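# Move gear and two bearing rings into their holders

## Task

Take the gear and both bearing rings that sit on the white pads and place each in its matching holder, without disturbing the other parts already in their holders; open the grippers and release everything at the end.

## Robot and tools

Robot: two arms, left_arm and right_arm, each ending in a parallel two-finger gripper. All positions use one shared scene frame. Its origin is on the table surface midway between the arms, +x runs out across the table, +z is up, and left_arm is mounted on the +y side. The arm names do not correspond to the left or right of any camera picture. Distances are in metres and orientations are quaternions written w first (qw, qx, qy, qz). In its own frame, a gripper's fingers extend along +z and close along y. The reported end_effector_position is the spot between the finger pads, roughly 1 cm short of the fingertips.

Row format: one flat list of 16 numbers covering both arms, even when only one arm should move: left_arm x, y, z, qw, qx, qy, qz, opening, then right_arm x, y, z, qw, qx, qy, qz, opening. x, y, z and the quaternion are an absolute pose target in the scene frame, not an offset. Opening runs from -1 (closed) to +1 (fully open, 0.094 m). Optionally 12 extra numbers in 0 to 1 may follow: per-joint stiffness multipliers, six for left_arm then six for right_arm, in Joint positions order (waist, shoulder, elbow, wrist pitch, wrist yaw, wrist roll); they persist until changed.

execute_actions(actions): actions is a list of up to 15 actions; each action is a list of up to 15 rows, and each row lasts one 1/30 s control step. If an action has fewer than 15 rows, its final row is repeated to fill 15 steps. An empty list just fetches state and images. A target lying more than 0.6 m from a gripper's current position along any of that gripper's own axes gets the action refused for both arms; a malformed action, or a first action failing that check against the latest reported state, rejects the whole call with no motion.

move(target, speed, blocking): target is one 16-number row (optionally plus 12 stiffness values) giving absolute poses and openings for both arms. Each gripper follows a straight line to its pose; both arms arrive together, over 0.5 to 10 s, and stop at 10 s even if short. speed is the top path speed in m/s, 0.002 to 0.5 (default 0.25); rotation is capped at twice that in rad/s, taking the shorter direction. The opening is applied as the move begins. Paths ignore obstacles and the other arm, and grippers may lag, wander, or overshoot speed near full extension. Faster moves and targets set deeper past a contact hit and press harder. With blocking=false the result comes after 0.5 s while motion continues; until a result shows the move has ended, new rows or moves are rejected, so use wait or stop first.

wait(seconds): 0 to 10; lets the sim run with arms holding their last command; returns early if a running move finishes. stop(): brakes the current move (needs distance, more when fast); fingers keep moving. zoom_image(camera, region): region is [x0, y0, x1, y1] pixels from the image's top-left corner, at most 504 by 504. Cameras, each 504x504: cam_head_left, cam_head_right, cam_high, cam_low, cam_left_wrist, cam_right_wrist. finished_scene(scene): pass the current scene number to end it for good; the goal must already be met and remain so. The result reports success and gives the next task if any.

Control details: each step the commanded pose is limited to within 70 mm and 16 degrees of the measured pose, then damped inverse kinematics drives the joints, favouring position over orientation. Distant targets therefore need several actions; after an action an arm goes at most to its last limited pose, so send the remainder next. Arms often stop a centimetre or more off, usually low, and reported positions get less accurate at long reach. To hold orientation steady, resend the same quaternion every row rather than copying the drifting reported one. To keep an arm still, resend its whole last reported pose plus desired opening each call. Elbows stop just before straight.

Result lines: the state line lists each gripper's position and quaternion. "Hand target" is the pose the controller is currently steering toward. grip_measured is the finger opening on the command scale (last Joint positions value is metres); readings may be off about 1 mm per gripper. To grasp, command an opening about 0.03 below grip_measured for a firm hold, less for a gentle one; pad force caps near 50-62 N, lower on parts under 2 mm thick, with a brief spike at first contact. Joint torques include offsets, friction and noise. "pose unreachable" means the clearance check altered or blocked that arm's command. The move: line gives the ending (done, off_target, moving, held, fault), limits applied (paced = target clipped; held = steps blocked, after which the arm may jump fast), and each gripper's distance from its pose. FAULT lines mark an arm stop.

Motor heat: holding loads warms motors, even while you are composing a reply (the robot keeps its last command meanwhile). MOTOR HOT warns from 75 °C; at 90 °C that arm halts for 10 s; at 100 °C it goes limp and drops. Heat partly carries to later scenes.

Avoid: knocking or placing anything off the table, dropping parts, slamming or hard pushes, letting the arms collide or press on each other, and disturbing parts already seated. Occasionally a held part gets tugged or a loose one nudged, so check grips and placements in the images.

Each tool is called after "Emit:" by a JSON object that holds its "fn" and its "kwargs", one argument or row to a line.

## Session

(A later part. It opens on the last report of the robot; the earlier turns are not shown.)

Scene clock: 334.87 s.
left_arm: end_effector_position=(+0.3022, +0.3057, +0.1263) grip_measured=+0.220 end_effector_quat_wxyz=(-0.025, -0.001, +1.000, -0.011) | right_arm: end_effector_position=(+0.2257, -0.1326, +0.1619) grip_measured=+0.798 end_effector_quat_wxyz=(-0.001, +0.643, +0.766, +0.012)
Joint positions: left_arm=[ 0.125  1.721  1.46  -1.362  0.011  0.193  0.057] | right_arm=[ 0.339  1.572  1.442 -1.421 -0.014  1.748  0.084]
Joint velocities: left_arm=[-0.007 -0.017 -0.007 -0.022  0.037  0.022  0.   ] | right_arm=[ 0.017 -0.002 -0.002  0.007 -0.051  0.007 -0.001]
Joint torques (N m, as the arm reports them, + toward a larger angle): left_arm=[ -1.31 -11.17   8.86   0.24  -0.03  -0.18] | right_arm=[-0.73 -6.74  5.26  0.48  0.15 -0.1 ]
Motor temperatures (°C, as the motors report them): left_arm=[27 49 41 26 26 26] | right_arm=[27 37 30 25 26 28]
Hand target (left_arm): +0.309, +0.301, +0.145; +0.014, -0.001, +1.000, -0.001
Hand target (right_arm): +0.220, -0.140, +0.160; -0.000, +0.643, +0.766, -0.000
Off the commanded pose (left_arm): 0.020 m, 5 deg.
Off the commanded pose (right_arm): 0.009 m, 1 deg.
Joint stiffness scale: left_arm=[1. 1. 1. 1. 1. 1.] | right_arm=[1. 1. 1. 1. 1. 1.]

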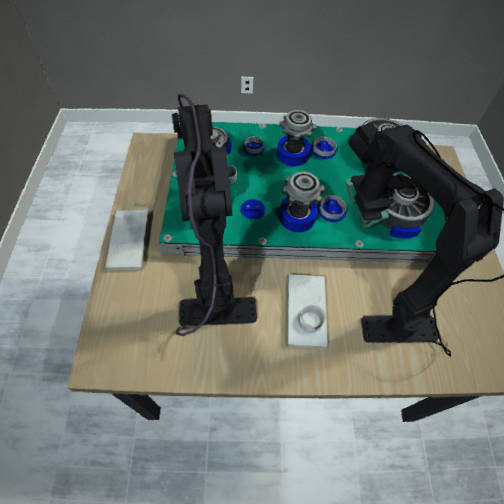

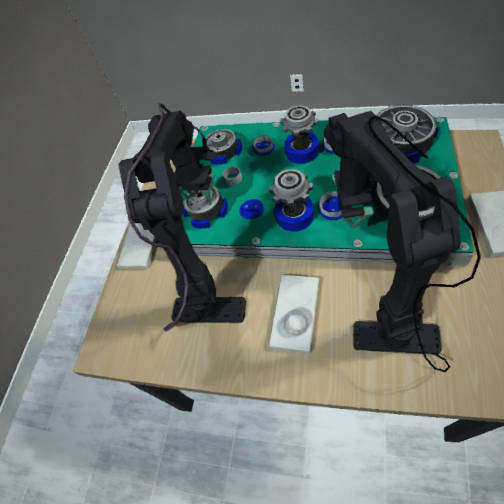

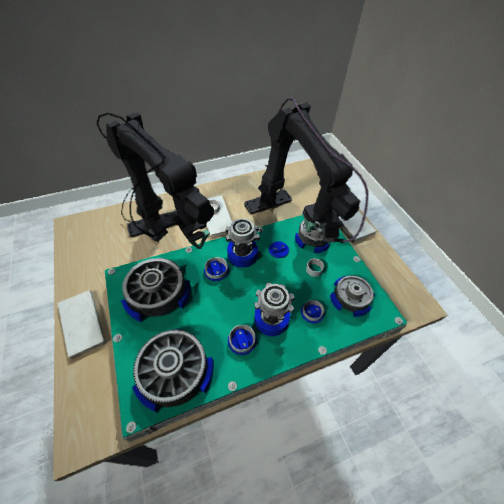

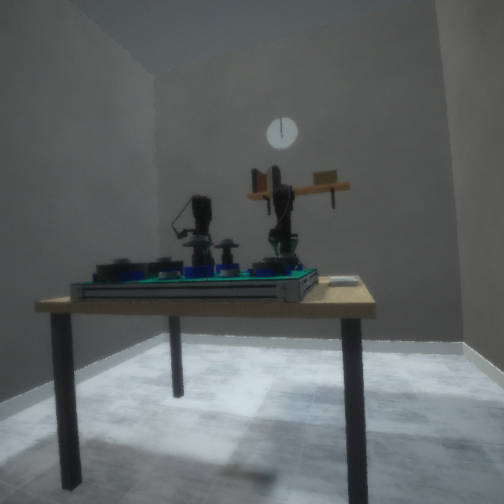

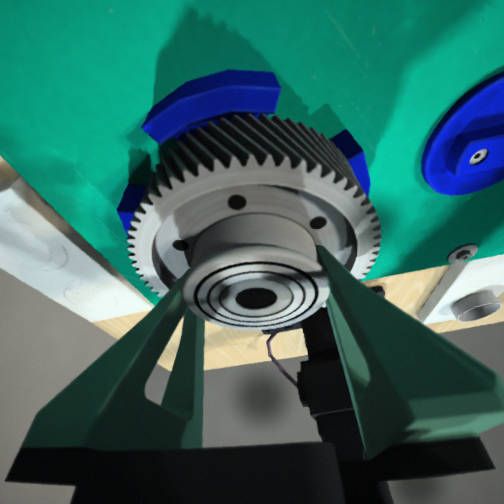

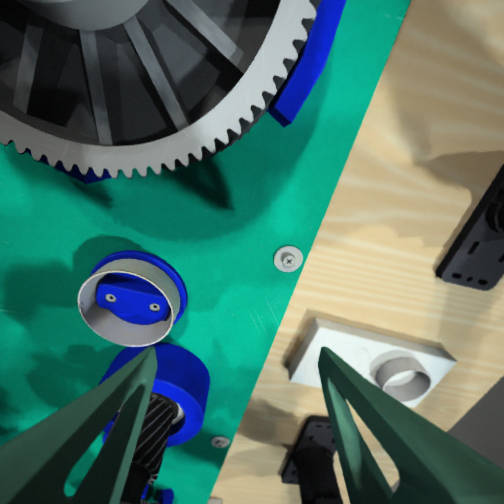

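Emit:
{"fn": "execute_actions", "kwargs": {
  "actions": [
    [[0.309,0.3016,0.145,0.013,0,1,0,0.187,0.220,-0.140,0.160,0,0.6428,0.766,0,0.80],[0.309,0.3020,0.1452,0.012,0,1,0,0.187,0.220,-0.140,0.160,0,0.6428,0.766,0,0.80],[0.3092,0.3024,0.1454,0.011,0,1,0,0.187,0.220,-0.140,0.160,0,0.6428,0.766,0,0.80],[0.3094,0.3028,0.1456,0.010,0,1,0,0.187,0.220,-0.140,0.160,0,0.6428,0.766,0,0.80],[0.3096,0.3032,0.1458,0.009,0,1,0,0.187,0.220,-0.140,0.160,0,0.6428,0.766,0,0.80],[0.3098,0.3036,0.146,0.008,0,1,0,0.187,0.220,-0.140,0.160,0,0.6428,0.766,0,0.80],[0.310,0.3040,0.1462,0.007,0,1,0,0.187,0.220,-0.140,0.160,0,0.6428,0.766,0,0.80],[0.3102,0.3044,0.1464,0.006,0,1,0,0.187,0.220,-0.140,0.160,0,0.6428,0.766,0,0.80],[0.3104,0.3048,0.1466,0.005,0,1,0,0.187,0.220,-0.140,0.160,0,0.6428,0.766,0,0.80],[0.3106,0.3052,0.1468,0.004,0,1,0,0.187,0.220,-0.140,0.160,0,0.6428,0.766,0,0.80],[0.3108,0.3056,0.147,0.003,0,1,0,0.187,0.220,-0.140,0.160,0,0.6428,0.766,0,0.80],[0.311,0.3060,0.147,0.002,0,1,0,0.187,0.220,-0.140,0.160,0,0.6428,0.766,0,0.80],[0.311,0.3060,0.147,0.001,0,1,0,0.187,0.220,-0.140,0.160,0,0.6428,0.766,0,0.80],[0.311,0.3060,0.147,0.0,0,1,0,0.187,0.220,-0.140,0.160,0,0.6428,0.766,0,0.80],[0.311,0.3060,0.147,0.0,0,1,0,0.187,0.220,-0.140,0.160,0,0.6428,0.766,0,0.80]]
  ]
}}

Scene clock: 345.40 s.
left_arm: end_effector_position=(+0.3022, +0.3058, +0.1272) grip_measured=+0.220 end_effector_quat_wxyz=(-0.025, -0.001, +1.000, -0.010) | right_arm: end_effector_position=(+0.2257, -0.1326, +0.1619) grip_measured=+0.798 end_effector_quat_wxyz=(-0.001, +0.643, +0.766, +0.012)
Joint positions: left_arm=[ 0.125  1.721  1.464 -1.366  0.01   0.193  0.057] | right_arm=[ 0.339  1.572  1.442 -1.421 -0.014  1.748  0.084]
Joint velocities: left_arm=[-0.002  0.002 -0.017 -0.037 -0.037 -0.007 -0.001] | right_arm=[-0.012  0.002 -0.007  0.007 -0.007 -0.037 -0.001]
Joint torques (N m, as the arm reports them, + toward a larger angle): left_arm=[-0.68 -8.58 13.3  -0.07 -0.09 -0.07] | right_arm=[-0.72 -6.75  5.26  0.49  0.14 -0.09]
Motor temperatures (°C, as the motors report them): left_arm=[27 49 41 26 26 27] | right_arm=[27 37 30 25 26 28]
Hand target (left_arm): +0.310, +0.306, +0.147; +0.000, -0.000, +1.000, -0.000
Hand target (right_arm): +0.220, -0.140, +0.160; -0.000, +0.643, +0.766, -0.000
Off the commanded pose (left_arm): 0.022 m, 3 deg.
Off the commanded pose (right_arm): 0.009 m, 1 deg.
Joint stiffness scale: left_arm=[1. 1. 1. 1. 1. 1.] | right_arm=[1. 1. 1. 1. 1. 1.]

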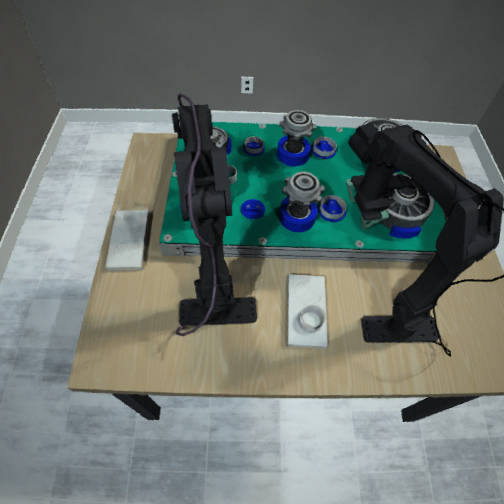

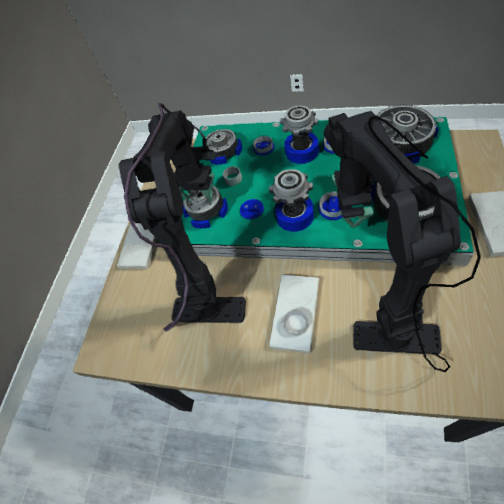

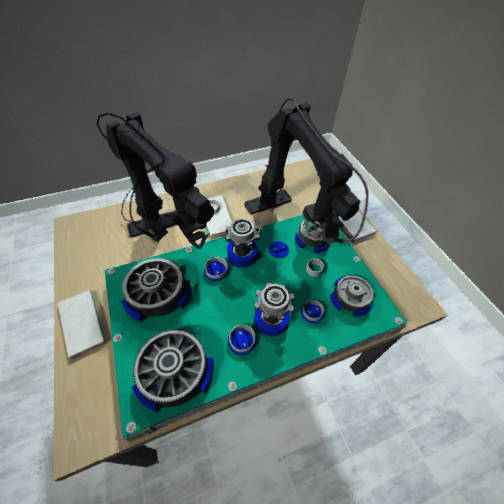

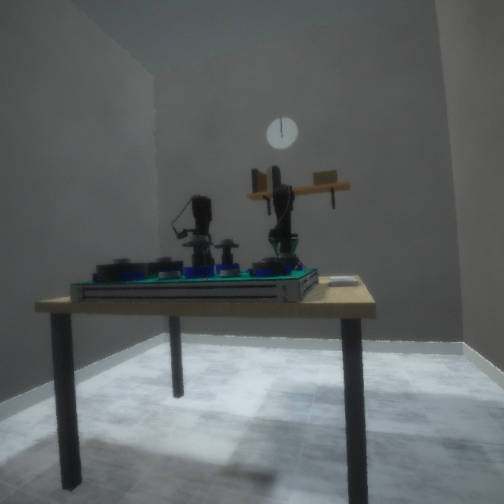

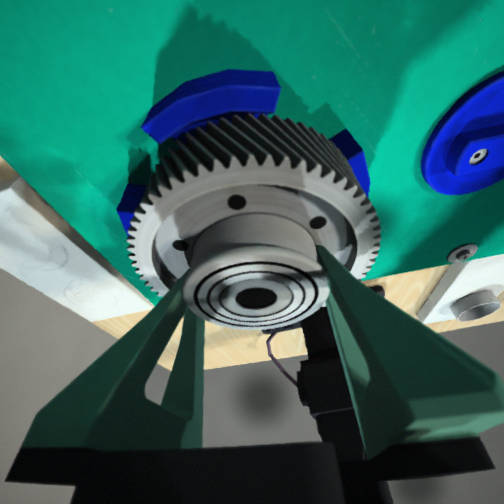

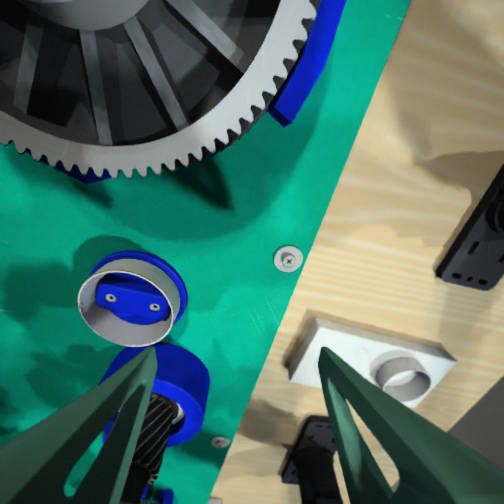

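Emit:
{"fn": "execute_actions", "kwargs": {
  "actions": [
    [[0.3109,0.306,0.1469,0.001,0,1,0,0.187,0.220,-0.140,0.160,0,0.6428,0.766,0,0.80],[0.3108,0.306,0.1469,0.002,0,1,0,0.187,0.220,-0.140,0.160,0,0.6428,0.766,0,0.80],[0.3107,0.306,0.1468,0.003,0,1,0,0.187,0.220,-0.140,0.160,0,0.6428,0.766,0,0.80],[0.3106,0.306,0.1467,0.004,0,1,0,0.187,0.220,-0.140,0.160,0,0.6428,0.766,0,0.80],[0.3105,0.306,0.1467,0.005,0,1,0,0.187,0.220,-0.140,0.160,0,0.6428,0.766,0,0.80],[0.3104,0.306,0.1466,0.006,0,1,0,0.187,0.220,-0.140,0.160,0,0.6428,0.766,0,0.80],[0.3103,0.306,0.1465,0.007,0,1,0,0.187,0.220,-0.140,0.160,0,0.6428,0.766,0,0.80],[0.3102,0.306,0.1465,0.008,0,1,0,0.187,0.220,-0.140,0.160,0,0.6428,0.766,0,0.80],[0.3101,0.306,0.1464,0.009,0,1,0,0.187,0.220,-0.140,0.160,0,0.6428,0.766,0,0.80],[0.310,0.306,0.1463,0.010,0,1,0,0.187,0.220,-0.140,0.160,0,0.6428,0.766,0,0.80],[0.3099,0.306,0.1463,0.011,0,1,0,0.187,0.220,-0.140,0.160,0,0.6428,0.766,0,0.80],[0.3098,0.306,0.1462,0.012,0,1,0,0.187,0.220,-0.140,0.160,0,0.6428,0.766,0,0.80],[0.3097,0.306,0.1461,0.013,0,1,0,0.187,0.220,-0.140,0.160,0,0.6428,0.766,0,0.80],[0.3096,0.306,0.1461,0.014,0,1,0,0.187,0.220,-0.140,0.160,0,0.6428,0.766,0,0.80],[0.3095,0.306,0.146,0.015,0,1,0,0.187,0.220,-0.140,0.160,0,0.6428,0.766,0,0.80]],
    [[0.3095,0.306,0.146,0.0157,0,1,0,0.187,0.220,-0.140,0.160,0,0.6428,0.766,0,0.80],[0.3095,0.306,0.146,0.0164,0,1,0,0.187,0.220,-0.140,0.160,0,0.6428,0.766,0,0.80],[0.3095,0.306,0.146,0.0171,0,1,0,0.187,0.220,-0.140,0.160,0,0.6428,0.766,0,0.80],[0.3095,0.306,0.146,0.0178,0,1,0,0.187,0.220,-0.140,0.160,0,0.6428,0.766,0,0.80],[0.3095,0.306,0.146,0.0185,0,1,0,0.187,0.220,-0.140,0.160,0,0.6428,0.766,0,0.80],[0.3095,0.306,0.146,0.0192,0,1,0,0.187,0.220,-0.140,0.160,0,0.6428,0.766,0,0.80],[0.3095,0.306,0.146,0.0199,0,1,0,0.187,0.220,-0.140,0.160,0,0.6428,0.766,0,0.80],[0.3095,0.306,0.146,0.0206,0,1,0,0.187,0.220,-0.140,0.160,0,0.6428,0.766,0,0.80],[0.3095,0.306,0.146,0.0213,0,1,0,0.187,0.220,-0.140,0.160,0,0.6428,0.766,0,0.80],[0.3095,0.306,0.146,0.022,0,1,0,0.187,0.220,-0.140,0.160,0,0.6428,0.766,0,0.80],[0.3095,0.306,0.146,0.0227,0,1,0,0.187,0.220,-0.140,0.160,0,0.6428,0.766,0,0.80],[0.3095,0.306,0.146,0.0234,0,1,0,0.187,0.220,-0.140,0.160,0,0.6428,0.766,0,0.80],[0.3095,0.306,0.146,0.024,0,1,0,0.187,0.220,-0.140,0.160,0,0.6428,0.766,0,0.80],[0.3095,0.306,0.146,0.024,0,1,0,0.187,0.220,-0.140,0.160,0,0.6428,0.766,0,0.80],[0.3095,0.306,0.146,0.024,0,1,0,0.187,0.220,-0.140,0.160,0,0.6428,0.766,0,0.80]]
  ]
}}

Scene clock: 393.30 s.
left_arm: end_effector_position=(+0.3023, +0.3058, +0.1269) grip_measured=+0.220 end_effector_quat_wxyz=(-0.021, -0.001, +1.000, -0.010) | right_arm: end_effector_position=(+0.2257, -0.1326, +0.1619) grip_measured=+0.798 end_effector_quat_wxyz=(-0.001, +0.643, +0.766, +0.012)
Joint positions: left_arm=[ 0.125  1.714  1.455 -1.356  0.011  0.193  0.057] | right_arm=[ 0.339  1.572  1.442 -1.421 -0.014  1.748  0.084]
Joint velocities: left_arm=[ 0.002 -0.022 -0.002  0.066 -0.022 -0.007 -0.001] | right_arm=[ 0.007 -0.007 -0.017  0.022  0.007 -0.037  0.001]
Joint torques (N m, as the arm reports them, + toward a larger angle): left_arm=[ -0.32 -11.46   8.55   0.35  -0.01  -0.01] | right_arm=[-0.72 -6.75  5.27  0.48  0.14 -0.1 ]
Motor temperatures (°C, as the motors report them): left_arm=[27 47 45 25 26 26] | right_arm=[27 37 30 25 26 28]
Hand target (left_arm): +0.309, +0.306, +0.146; +0.024, -0.001, +1.000, -0.000
Hand target (right_arm): +0.220, -0.140, +0.160; -0.000, +0.643, +0.766, -0.000
Off the commanded pose (left_arm): 0.020 m, 5 deg.
Off the commanded pose (right_arm): 0.009 m, 1 deg.
Joint stiffness scale: left_arm=[1. 1. 1. 1. 1. 1.] | right_arm=[1. 1. 1. 1. 1. 1.]

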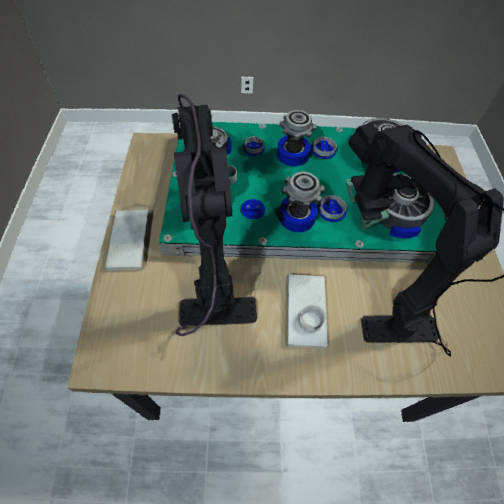

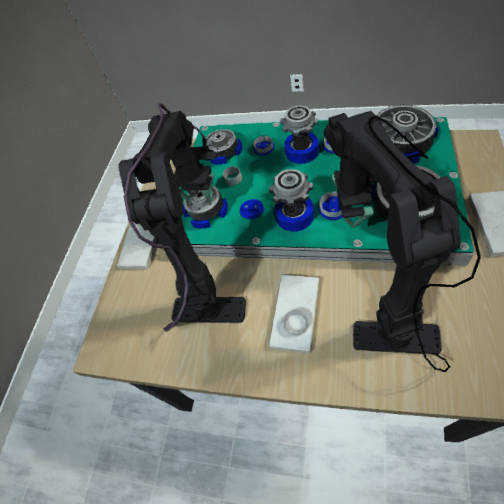

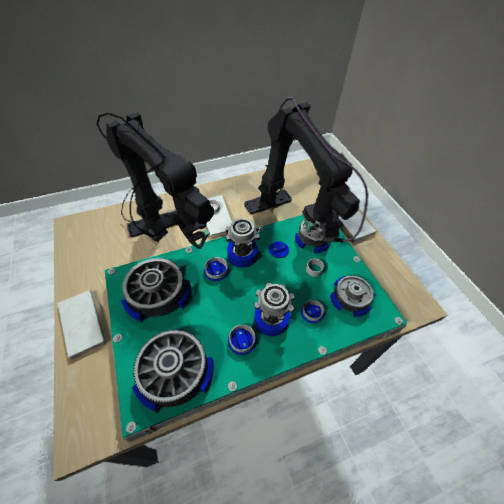

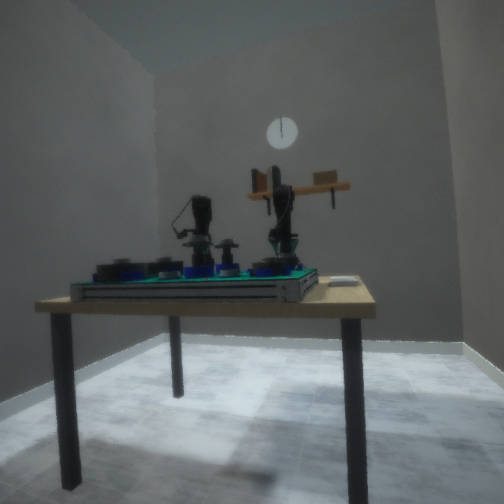

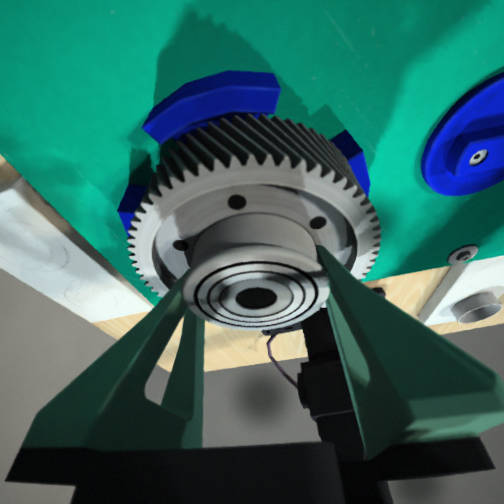

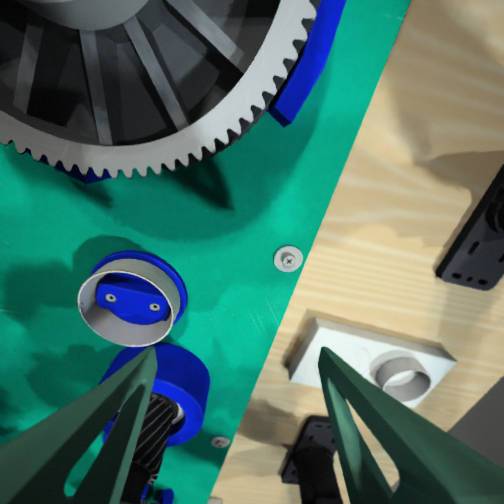

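Emit:
{"fn": "execute_actions", "kwargs": {
  "actions": [
    [[0.3095,0.306,0.146,0.0247,0,1,0,0.187,0.220,-0.140,0.160,0,0.6428,0.766,0,0.80],[0.3095,0.306,0.146,0.0254,0,1,0,0.187,0.220,-0.140,0.160,0,0.6428,0.766,0,0.80],[0.3095,0.306,0.146,0.0261,0,1,0,0.187,0.220,-0.140,0.160,0,0.6428,0.766,0,0.80],[0.3095,0.306,0.146,0.0268,0,1,0,0.187,0.220,-0.140,0.160,0,0.6428,0.766,0,0.80],[0.3095,0.306,0.146,0.0275,0,1,0,0.187,0.220,-0.140,0.160,0,0.6428,0.766,0,0.80],[0.3095,0.306,0.146,0.0282,0,1,0,0.187,0.220,-0.140,0.160,0,0.6428,0.766,0,0.80],[0.3095,0.306,0.146,0.0289,0,1,0,0.187,0.220,-0.140,0.160,0,0.6428,0.766,0,0.80],[0.3095,0.306,0.146,0.0296,0,1,0,0.187,0.220,-0.140,0.160,0,0.6428,0.766,0,0.80],[0.3095,0.306,0.146,0.0303,0,1,0,0.187,0.220,-0.140,0.160,0,0.6428,0.766,0,0.80],[0.3095,0.306,0.146,0.031,0,1,0,0.187,0.220,-0.140,0.160,0,0.6428,0.766,0,0.80],[0.3095,0.306,0.146,0.0317,0,1,0,0.187,0.220,-0.140,0.160,0,0.6428,0.766,0,0.80],[0.3095,0.306,0.146,0.0324,0,1,0,0.187,0.220,-0.140,0.160,0,0.6428,0.766,0,0.80],[0.3095,0.306,0.146,0.0331,0,1,0,0.187,0.220,-0.140,0.160,0,0.6428,0.766,0,0.80],[0.3095,0.306,0.146,0.0338,0,1,0,0.187,0.220,-0.140,0.160,0,0.6428,0.766,0,0.80],[0.3095,0.306,0.146,0.0345,0,1,0,0.187,0.220,-0.140,0.160,0,0.6428,0.766,0,0.80]],
    [[0.3095,0.306,0.146,0.0352,0,1,0,0.187,0.220,-0.140,0.160,0,0.6428,0.766,0,0.80],[0.3095,0.306,0.146,0.0359,0,1,0,0.187,0.220,-0.140,0.160,0,0.6428,0.766,0,0.80],[0.3095,0.306,0.146,0.0366,0,1,0,0.187,0.220,-0.140,0.160,0,0.6428,0.766,0,0.80],[0.3095,0.306,0.146,0.0373,0,1,0,0.187,0.220,-0.140,0.160,0,0.6428,0.766,0,0.80],[0.3095,0.306,0.146,0.038,0,1,0,0.187,0.220,-0.140,0.160,0,0.6428,0.766,0,0.80],[0.3095,0.306,0.146,0.0387,0,1,0,0.187,0.220,-0.140,0.160,0,0.6428,0.766,0,0.80],[0.3095,0.306,0.146,0.0394,0,1,0,0.187,0.220,-0.140,0.160,0,0.6428,0.766,0,0.80],[0.3095,0.306,0.146,0.0401,0,1,0,0.187,0.220,-0.140,0.160,0,0.6428,0.766,0,0.80],[0.3095,0.306,0.146,0.0408,0,1,0,0.187,0.220,-0.140,0.160,0,0.6428,0.766,0,0.80],[0.3095,0.306,0.146,0.0415,0,1,0,0.187,0.220,-0.140,0.160,0,0.6428,0.766,0,0.80],[0.3095,0.306,0.146,0.042,0,1,0,0.187,0.220,-0.140,0.160,0,0.6428,0.766,0,0.80],[0.3095,0.306,0.146,0.042,0,1,0,0.187,0.220,-0.140,0.160,0,0.6428,0.766,0,0.80],[0.3095,0.306,0.146,0.042,0,1,0,0.187,0.220,-0.140,0.160,0,0.6428,0.766,0,0.80],[0.3095,0.306,0.146,0.042,0,1,0,0.187,0.220,-0.140,0.160,0,0.6428,0.766,0,0.80],[0.3095,0.306,0.146,0.042,0,1,0,0.187,0.220,-0.140,0.160,0,0.6428,0.766,0,0.80]]
  ]
}}

Scene clock: 405.07 s.
left_arm: end_effector_position=(+0.3028, +0.3056, +0.1271) grip_measured=+0.220 end_effector_quat_wxyz=(-0.002, -0.001, +1.000, -0.007) | right_arm: end_effector_position=(+0.2257, -0.1326, +0.1619) grip_measured=+0.798 end_effector_quat_wxyz=(-0.001, +0.643, +0.766, +0.012)
Joint positions: left_arm=[ 0.125  1.679  1.417 -1.315  0.012  0.193  0.057] | right_arm=[ 0.339  1.572  1.442 -1.421 -0.014  1.748  0.084]
Joint velocities: left_arm=[-0.002  0.007  0.002  0.022  0.007  0.007  0.   ] | right_arm=[ 0.007 -0.002 -0.002 -0.11  -0.037 -0.022  0.   ]
Joint torques (N m, as the arm reports them, + toward a larger angle): left_arm=[ -0.05 -11.17   8.48   0.42   0.03   0.04] | right_arm=[-0.72 -6.76  5.27  0.48  0.15 -0.1 ]
Motor temperatures (°C, as the motors report them): left_arm=[27 49 43 26 26 26] | right_arm=[27 37 30 25 26 28]
Hand target (left_arm): +0.309, +0.306, +0.146; +0.042, -0.001, +0.999, +0.000
Hand target (right_arm): +0.220, -0.140, +0.160; -0.000, +0.643, +0.766, -0.000
Off the commanded pose (left_arm): 0.020 m, 5 deg.
Off the commanded pose (right_arm): 0.009 m, 1 deg.
Joint stiffness scale: left_arm=[1. 1. 1. 1. 1. 1.] | right_arm=[1. 1. 1. 1. 1. 1.]

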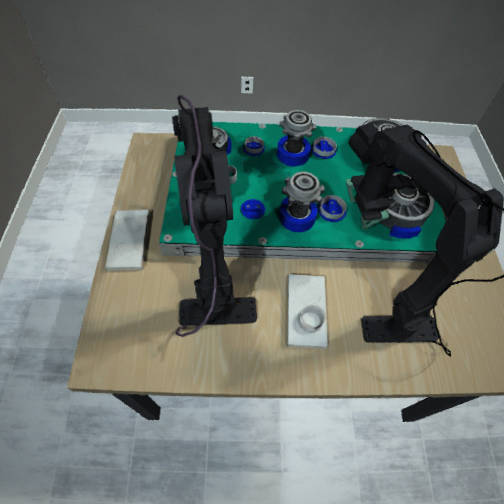

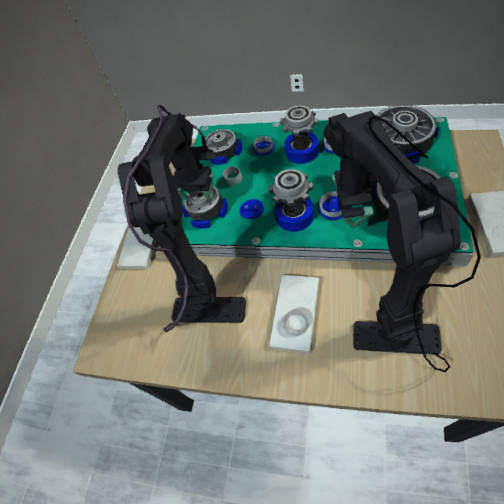

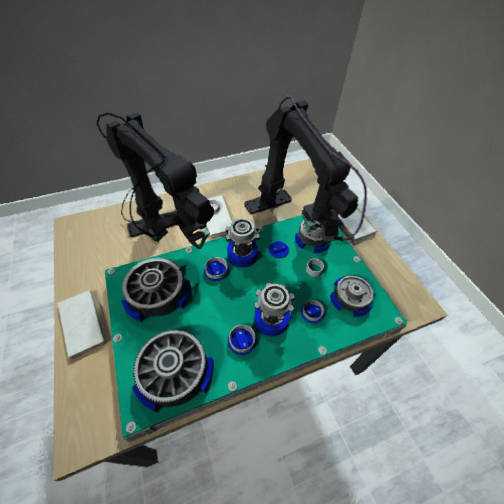

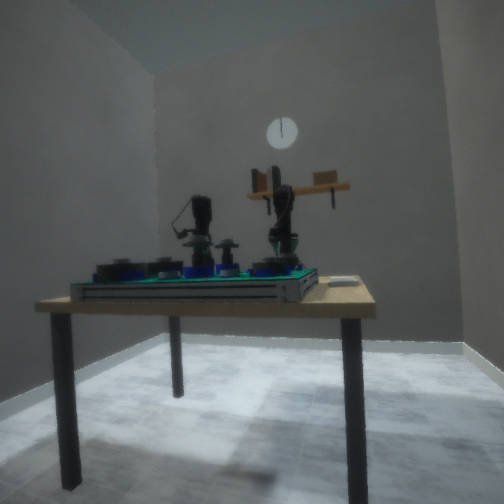

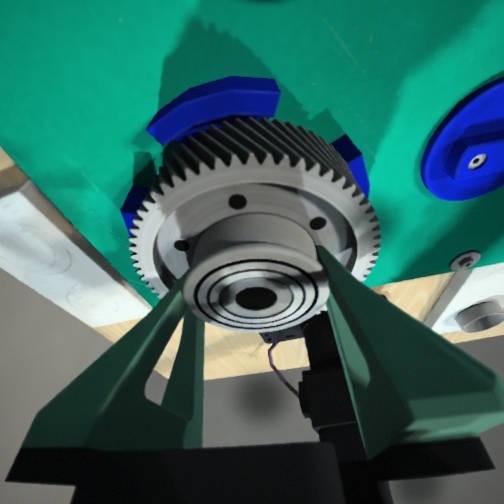

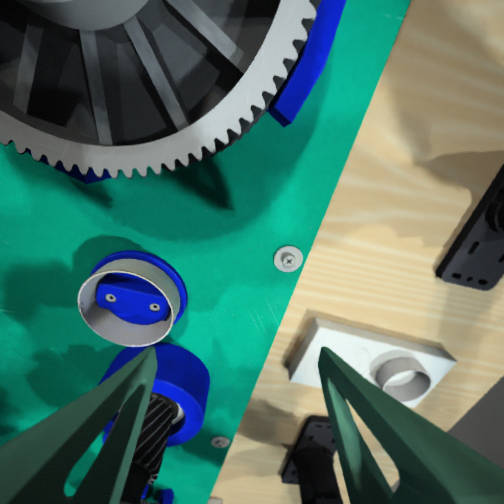

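Emit:
{"fn": "zoom_image", "kwargs": {
  "camera": "cam_left_wrist",
  "region": [100, 60, 400, 260]
}}

Emit:
{"fn": "zoom_image", "kwargs": {
  "camera": "cam_head_right",
  "region": [170, 170, 240, 235]
}}

Emit:
{"fn": "zoom_image", "kwargs": {
  "camera": "cam_low",
  "region": [160, 220, 240, 290]
}}

Region (100, 60, 400, 260) of cam_left_wrist's 504x504 image, scaled by 1.680, with more detail than that image has.

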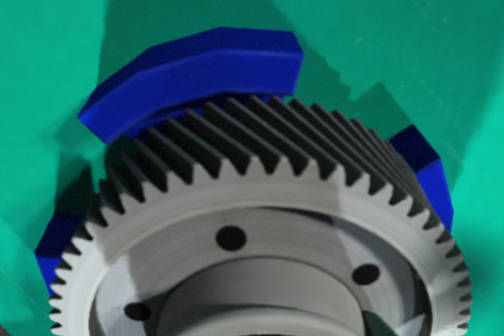

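Region (170, 170, 240, 235) of cam_head_right's 504x504 image, scaled by 7.200, with more detail than that image has; it fills the top 468 rows of this view, and the rest is white.

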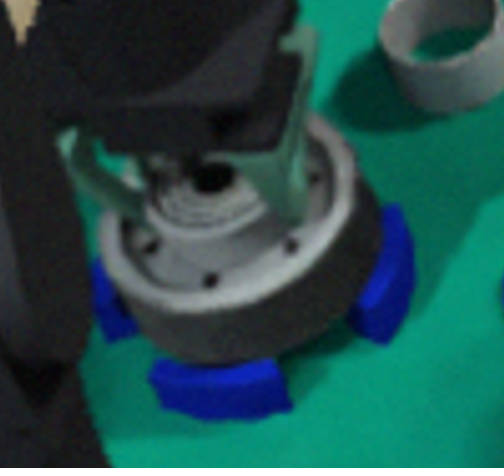

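Region (160, 220, 240, 290) of cam_low's 504x504 image, scaled by 6.300, with more detail than that image has; it fills the top 441 rows of this view, and the rest is white.

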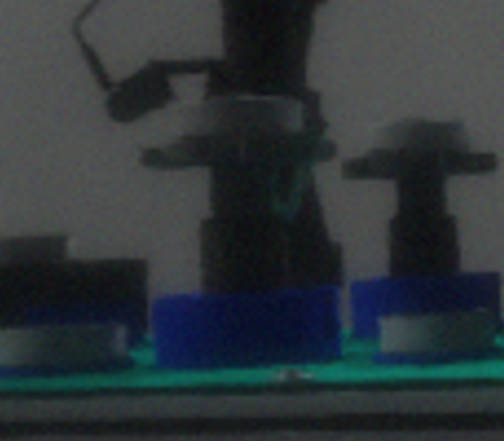

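Emit:
{"fn": "execute_actions", "kwargs": {
  "actions": [
    [[0.3095,0.3063,0.1463,0.042,0,1,0,0.187,0.220,-0.140,0.160,0,0.6428,0.766,0,0.80],[0.3095,0.3066,0.1466,0.042,0,1,0,0.187,0.220,-0.140,0.160,0,0.6428,0.766,0,0.80],[0.3095,0.3069,0.1469,0.042,0,1,0,0.187,0.220,-0.140,0.160,0,0.6428,0.766,0,0.80],[0.3095,0.3072,0.1472,0.042,0,1,0,0.187,0.220,-0.140,0.160,0,0.6428,0.766,0,0.80],[0.3095,0.3075,0.1475,0.042,0,1,0,0.187,0.220,-0.140,0.160,0,0.6428,0.766,0,0.80],[0.3095,0.3078,0.1478,0.042,0,1,0,0.187,0.220,-0.140,0.160,0,0.6428,0.766,0,0.80],[0.3095,0.3081,0.1481,0.042,0,1,0,0.187,0.220,-0.140,0.160,0,0.6428,0.766,0,0.80],[0.3095,0.3084,0.1484,0.042,0,1,0,0.187,0.220,-0.140,0.160,0,0.6428,0.766,0,0.80],[0.3095,0.3087,0.1487,0.042,0,1,0,0.187,0.220,-0.140,0.160,0,0.6428,0.766,0,0.80],[0.3095,0.309,0.149,0.042,0,1,0,0.187,0.220,-0.140,0.160,0,0.6428,0.766,0,0.80],[0.3095,0.3092,0.149,0.042,0,1,0,0.187,0.220,-0.140,0.160,0,0.6428,0.766,0,0.80],[0.3095,0.3094,0.149,0.042,0,1,0,0.187,0.220,-0.140,0.160,0,0.6428,0.766,0,0.80],[0.3095,0.3096,0.149,0.042,0,1,0,0.187,0.220,-0.140,0.160,0,0.6428,0.766,0,0.80],[0.3095,0.3098,0.149,0.042,0,1,0,0.187,0.220,-0.140,0.160,0,0.6428,0.766,0,0.80],[0.3095,0.310,0.149,0.042,0,1,0,0.187,0.220,-0.140,0.160,0,0.6428,0.766,0,0.80]],
    [[0.3095,0.3101,0.149,0.042,0,1,0,0.187,0.220,-0.140,0.160,0,0.6428,0.766,0,0.80],[0.3095,0.3102,0.149,0.042,0,1,0,0.187,0.220,-0.140,0.160,0,0.6428,0.766,0,0.80],[0.3095,0.3103,0.149,0.042,0,1,0,0.187,0.220,-0.140,0.160,0,0.6428,0.766,0,0.80],[0.3095,0.3104,0.149,0.042,0,1,0,0.187,0.220,-0.140,0.160,0,0.6428,0.766,0,0.80],[0.3095,0.3105,0.149,0.042,0,1,0,0.187,0.220,-0.140,0.160,0,0.6428,0.766,0,0.80],[0.3095,0.3106,0.149,0.042,0,1,0,0.187,0.220,-0.140,0.160,0,0.6428,0.766,0,0.80],[0.3095,0.3107,0.149,0.042,0,1,0,0.187,0.220,-0.140,0.160,0,0.6428,0.766,0,0.80],[0.3095,0.3108,0.149,0.042,0,1,0,0.187,0.220,-0.140,0.160,0,0.6428,0.766,0,0.80],[0.3095,0.3109,0.149,0.042,0,1,0,0.187,0.220,-0.140,0.160,0,0.6428,0.766,0,0.80],[0.3095,0.311,0.149,0.042,0,1,0,0.187,0.220,-0.140,0.160,0,0.6428,0.766,0,0.80]]
  ]
}}

Scene clock: 443.17 s.
left_arm: end_effector_position=(+0.3028, +0.3061, +0.1270) grip_measured=+0.220 end_effector_quat_wxyz=(-0.001, -0.002, +1.000, -0.010) | right_arm: end_effector_position=(+0.2257, -0.1326, +0.1619) grip_measured=+0.798 end_effector_quat_wxyz=(-0.001, +0.643, +0.766, +0.012)
Joint positions: left_arm=[ 0.131  1.679  1.417 -1.314  0.02   0.199  0.057] | right_arm=[ 0.339  1.572  1.442 -1.421 -0.014  1.748  0.084]
Joint velocities: left_arm=[-0.007 -0.022  0.002 -0.007 -0.037  0.022  0.   ] | right_arm=[-0.017  0.007  0.037  0.081 -0.051 -0.022  0.001]
Joint torques (N m, as the arm reports them, + toward a larger angle): left_arm=[  0.66 -10.92   9.97   0.28  -0.06   0.15] | right_arm=[-0.72 -6.75  5.26  0.48  0.15 -0.1 ]
Motor temperatures (°C, as the motors report them): left_arm=[27 50 42 26 26 26] | right_arm=[27 37 30 25 26 28]
Hand target (left_arm): +0.309, +0.311, +0.149; +0.042, -0.001, +0.999, +0.001
Hand target (right_arm): +0.220, -0.140, +0.160; -0.000, +0.643, +0.766, -0.000
Off the commanded pose (left_arm): 0.023 m, 5 deg.
Off the commanded pose (right_arm): 0.009 m, 1 deg.
Joint stiffness scale: left_arm=[1. 1. 1. 1. 1. 1.] | right_arm=[1. 1. 1. 1. 1. 1.]

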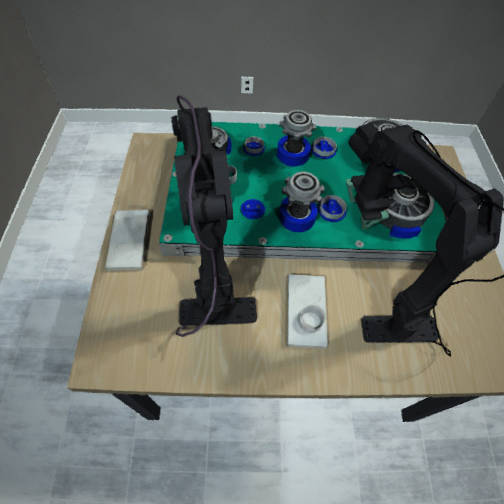

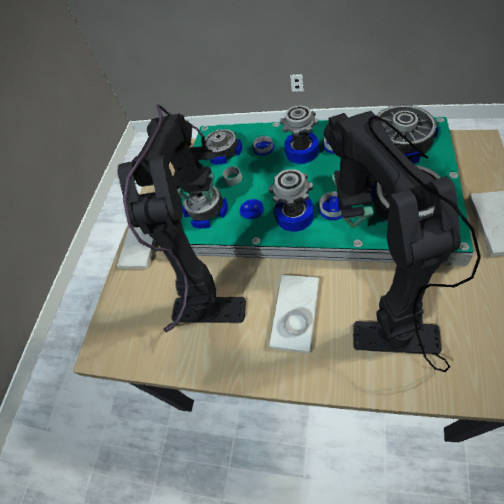

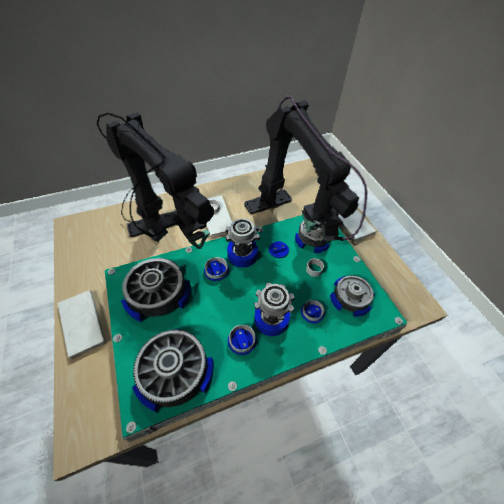

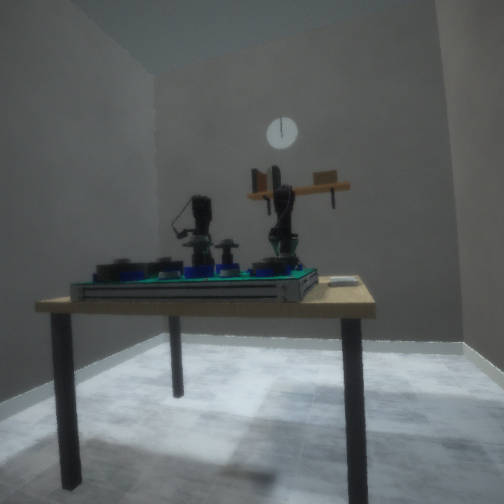

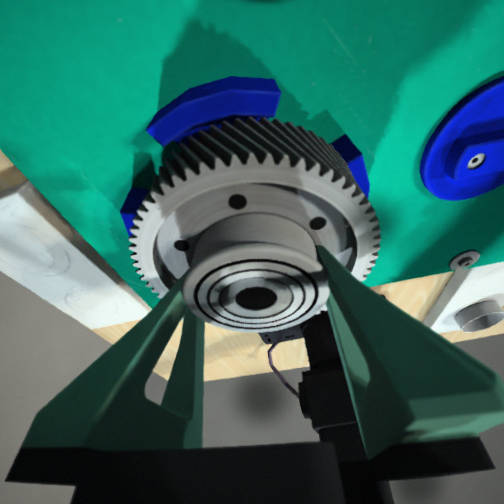

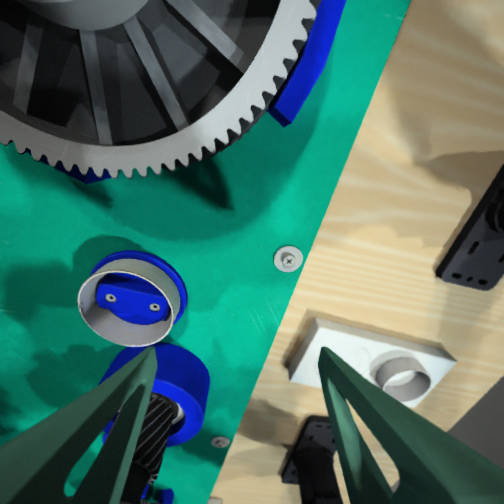

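Emit:
{"fn": "zoom_image", "kwargs": {
  "camera": "cam_left_wrist",
  "region": [140, 70, 300, 170]
}}

Emit:
{"fn": "zoom_image", "kwargs": {
  "camera": "cam_left_wrist",
  "region": [300, 120, 400, 220]
}}

Emit:
{"fn": "zoom_image", "kwargs": {
  "camera": "cam_left_wrist",
  "region": [100, 150, 200, 250]
}}

Region (140, 70, 300, 170) of cam_left_wrist's 504x504 image, scaled by 3.150, with more detail than that image has; it fills the top 315 rows of this view, and the rest is white.

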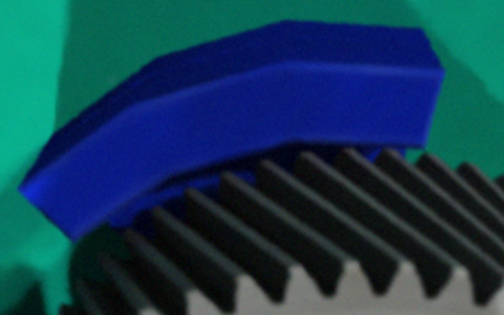

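Region (300, 120, 400, 220) of cam_left_wrist's 504x504 image, scaled by 5.040, with more detail than that image has.

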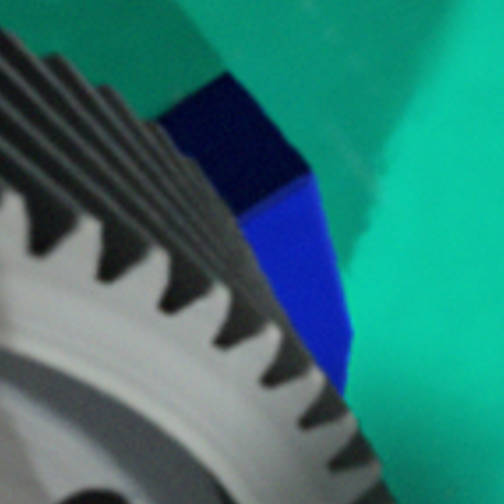

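Region (100, 150, 200, 250) of cam_left_wrist's 504x504 image, scaled by 5.040, with more detail than that image has.

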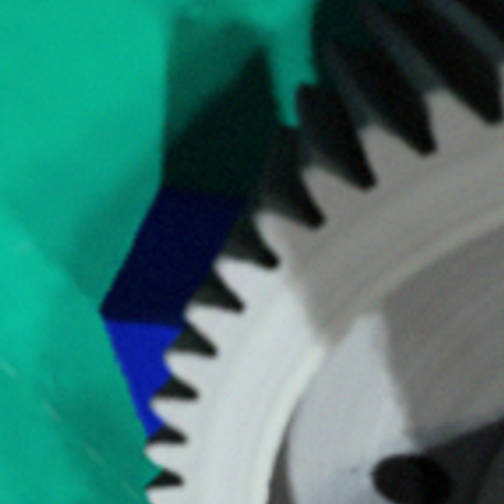

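Emit:
{"fn": "execute_actions", "kwargs": {
  "actions": [
    [[0.3095,0.311,0.1494,0.042,0,1,0.0005,0.187,0.220,-0.140,0.160,0,0.6428,0.766,0,0.80],[0.3095,0.311,0.1498,0.042,0,1,0.001,0.187,0.220,-0.140,0.160,0,0.6428,0.766,0,0.80],[0.3095,0.3111,0.1502,0.042,0,1,0.0015,0.187,0.220,-0.140,0.160,0,0.6428,0.766,0,0.80],[0.3095,0.3112,0.1506,0.042,0,1,0.002,0.187,0.220,-0.140,0.160,0,0.6428,0.766,0,0.80],[0.3095,0.3113,0.151,0.042,0,1,0.0025,0.187,0.220,-0.140,0.160,0,0.6428,0.766,0,0.80],[0.3095,0.3114,0.1514,0.042,0,1,0.003,0.187,0.220,-0.140,0.160,0,0.6428,0.766,0,0.80],[0.3095,0.3115,0.1518,0.042,0,1,0.0035,0.187,0.220,-0.140,0.160,0,0.6428,0.766,0,0.80],[0.3095,0.3116,0.1522,0.042,0,1,0.004,0.187,0.220,-0.140,0.160,0,0.6428,0.766,0,0.80],[0.3095,0.3117,0.1526,0.042,0,1,0.0045,0.187,0.220,-0.140,0.160,0,0.6428,0.766,0,0.80],[0.3095,0.3118,0.153,0.042,0,1,0.005,0.187,0.220,-0.140,0.160,0,0.6428,0.766,0,0.80],[0.3095,0.3120,0.1534,0.042,0,1,0.005,0.187,0.220,-0.140,0.160,0,0.6428,0.766,0,0.80],[0.3095,0.3122,0.1538,0.042,0,1,0.005,0.187,0.220,-0.140,0.160,0,0.6428,0.766,0,0.80],[0.3095,0.3124,0.1542,0.042,0,1,0.005,0.187,0.220,-0.140,0.160,0,0.6428,0.766,0,0.80],[0.3095,0.3125,0.1546,0.042,0,1,0.005,0.187,0.220,-0.140,0.160,0,0.6428,0.766,0,0.80],[0.3095,0.3125,0.155,0.042,0,1,0.005,0.187,0.220,-0.140,0.160,0,0.6428,0.766,0,0.80]],
    [[0.3095,0.3125,0.155,0.042,0,1,0.005,0.187,0.220,-0.140,0.160,0,0.6428,0.766,0,0.80]]
  ]
}}

Scene clock: 468.10 s.
left_arm: end_effector_position=(+0.3028, +0.3061, +0.1270) grip_measured=+0.220 end_effector_quat_wxyz=(-0.001, -0.002, +1.000, -0.010) | right_arm: end_effector_position=(+0.2257, -0.1326, +0.1619) grip_measured=+0.798 end_effector_quat_wxyz=(-0.001, +0.643, +0.766, +0.012)
Joint positions: left_arm=[ 0.131  1.679  1.417 -1.314  0.02   0.199  0.057] | right_arm=[ 0.339  1.572  1.442 -1.421 -0.014  1.748  0.084]
Joint velocities: left_arm=[-0.007  0.002  0.007  0.007  0.022 -0.037 -0.   ] | right_arm=[ 0.012  0.002 -0.007  0.022 -0.007 -0.051  0.001]
Joint torques (N m, as the arm reports them, + toward a larger angle): left_arm=[  0.69 -10.95  12.     0.14  -0.14   0.14] | right_arm=[-0.72 -6.76  5.27  0.48  0.15 -0.1 ]
Motor temperatures (°C, as the motors report them): left_arm=[27 50 43 26 26 26] | right_arm=[27 36 30 25 26 28]
Hand target (left_arm): +0.308, +0.312, +0.155; +0.042, -0.001, +0.999, +0.005
Hand target (right_arm): +0.220, -0.140, +0.160; -0.000, +0.643, +0.766, -0.000
Off the commanded pose (left_arm): 0.029 m, 5 deg.
Off the commanded pose (right_arm): 0.009 m, 1 deg.
Joint stiffness scale: left_arm=[1. 1. 1. 1. 1. 1.] | right_arm=[1. 1. 1. 1. 1. 1.]

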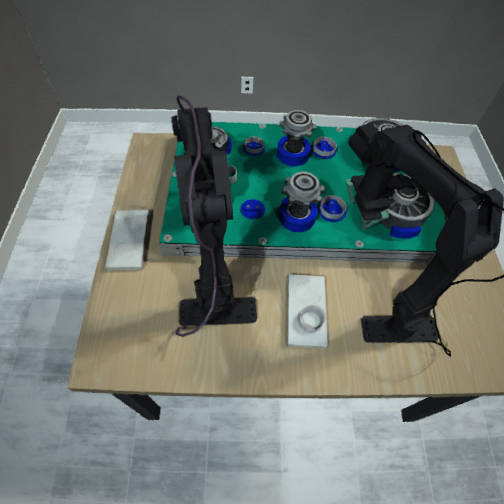

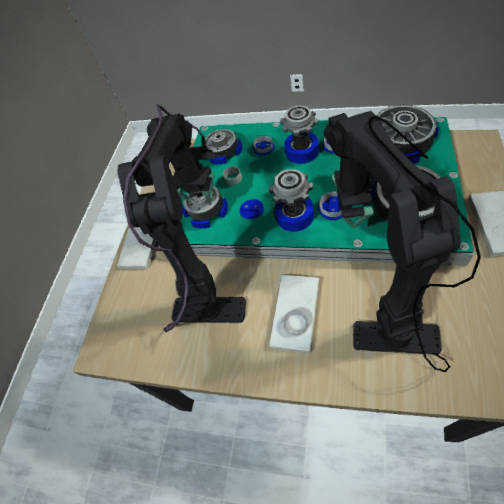

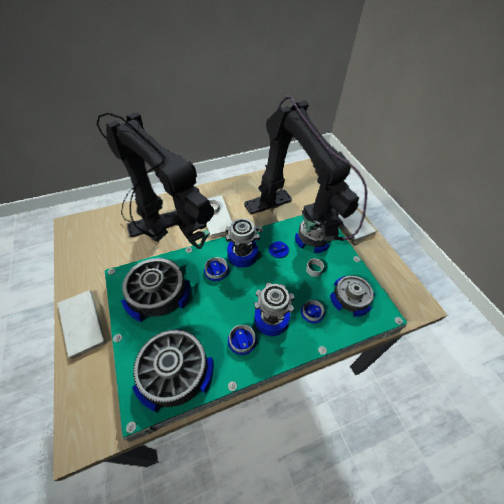

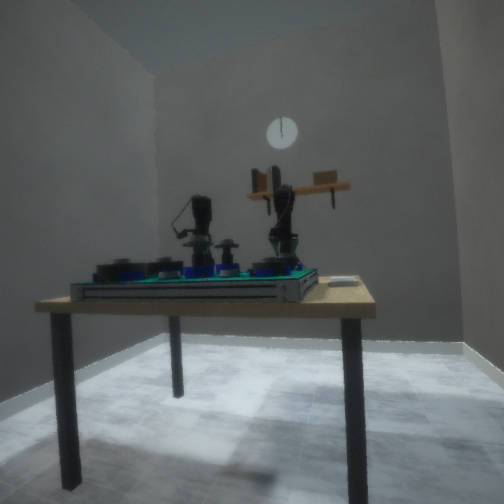

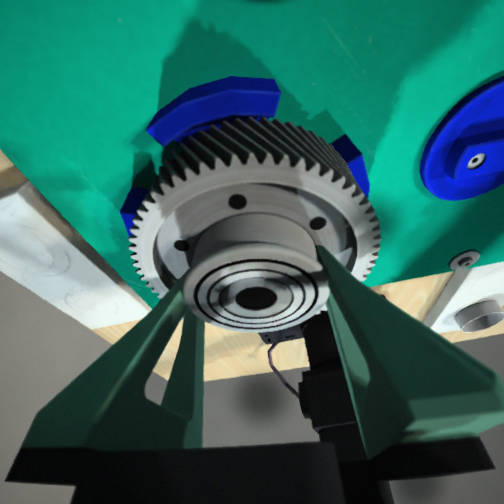

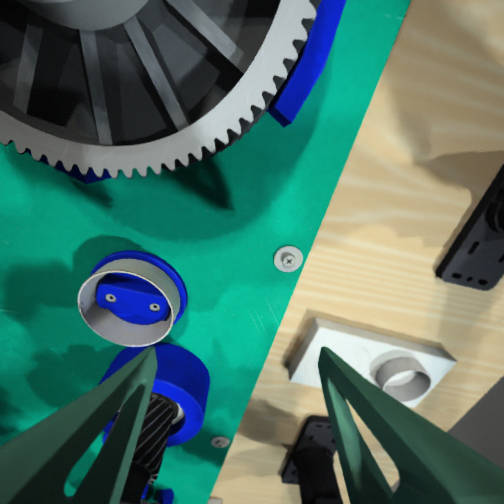

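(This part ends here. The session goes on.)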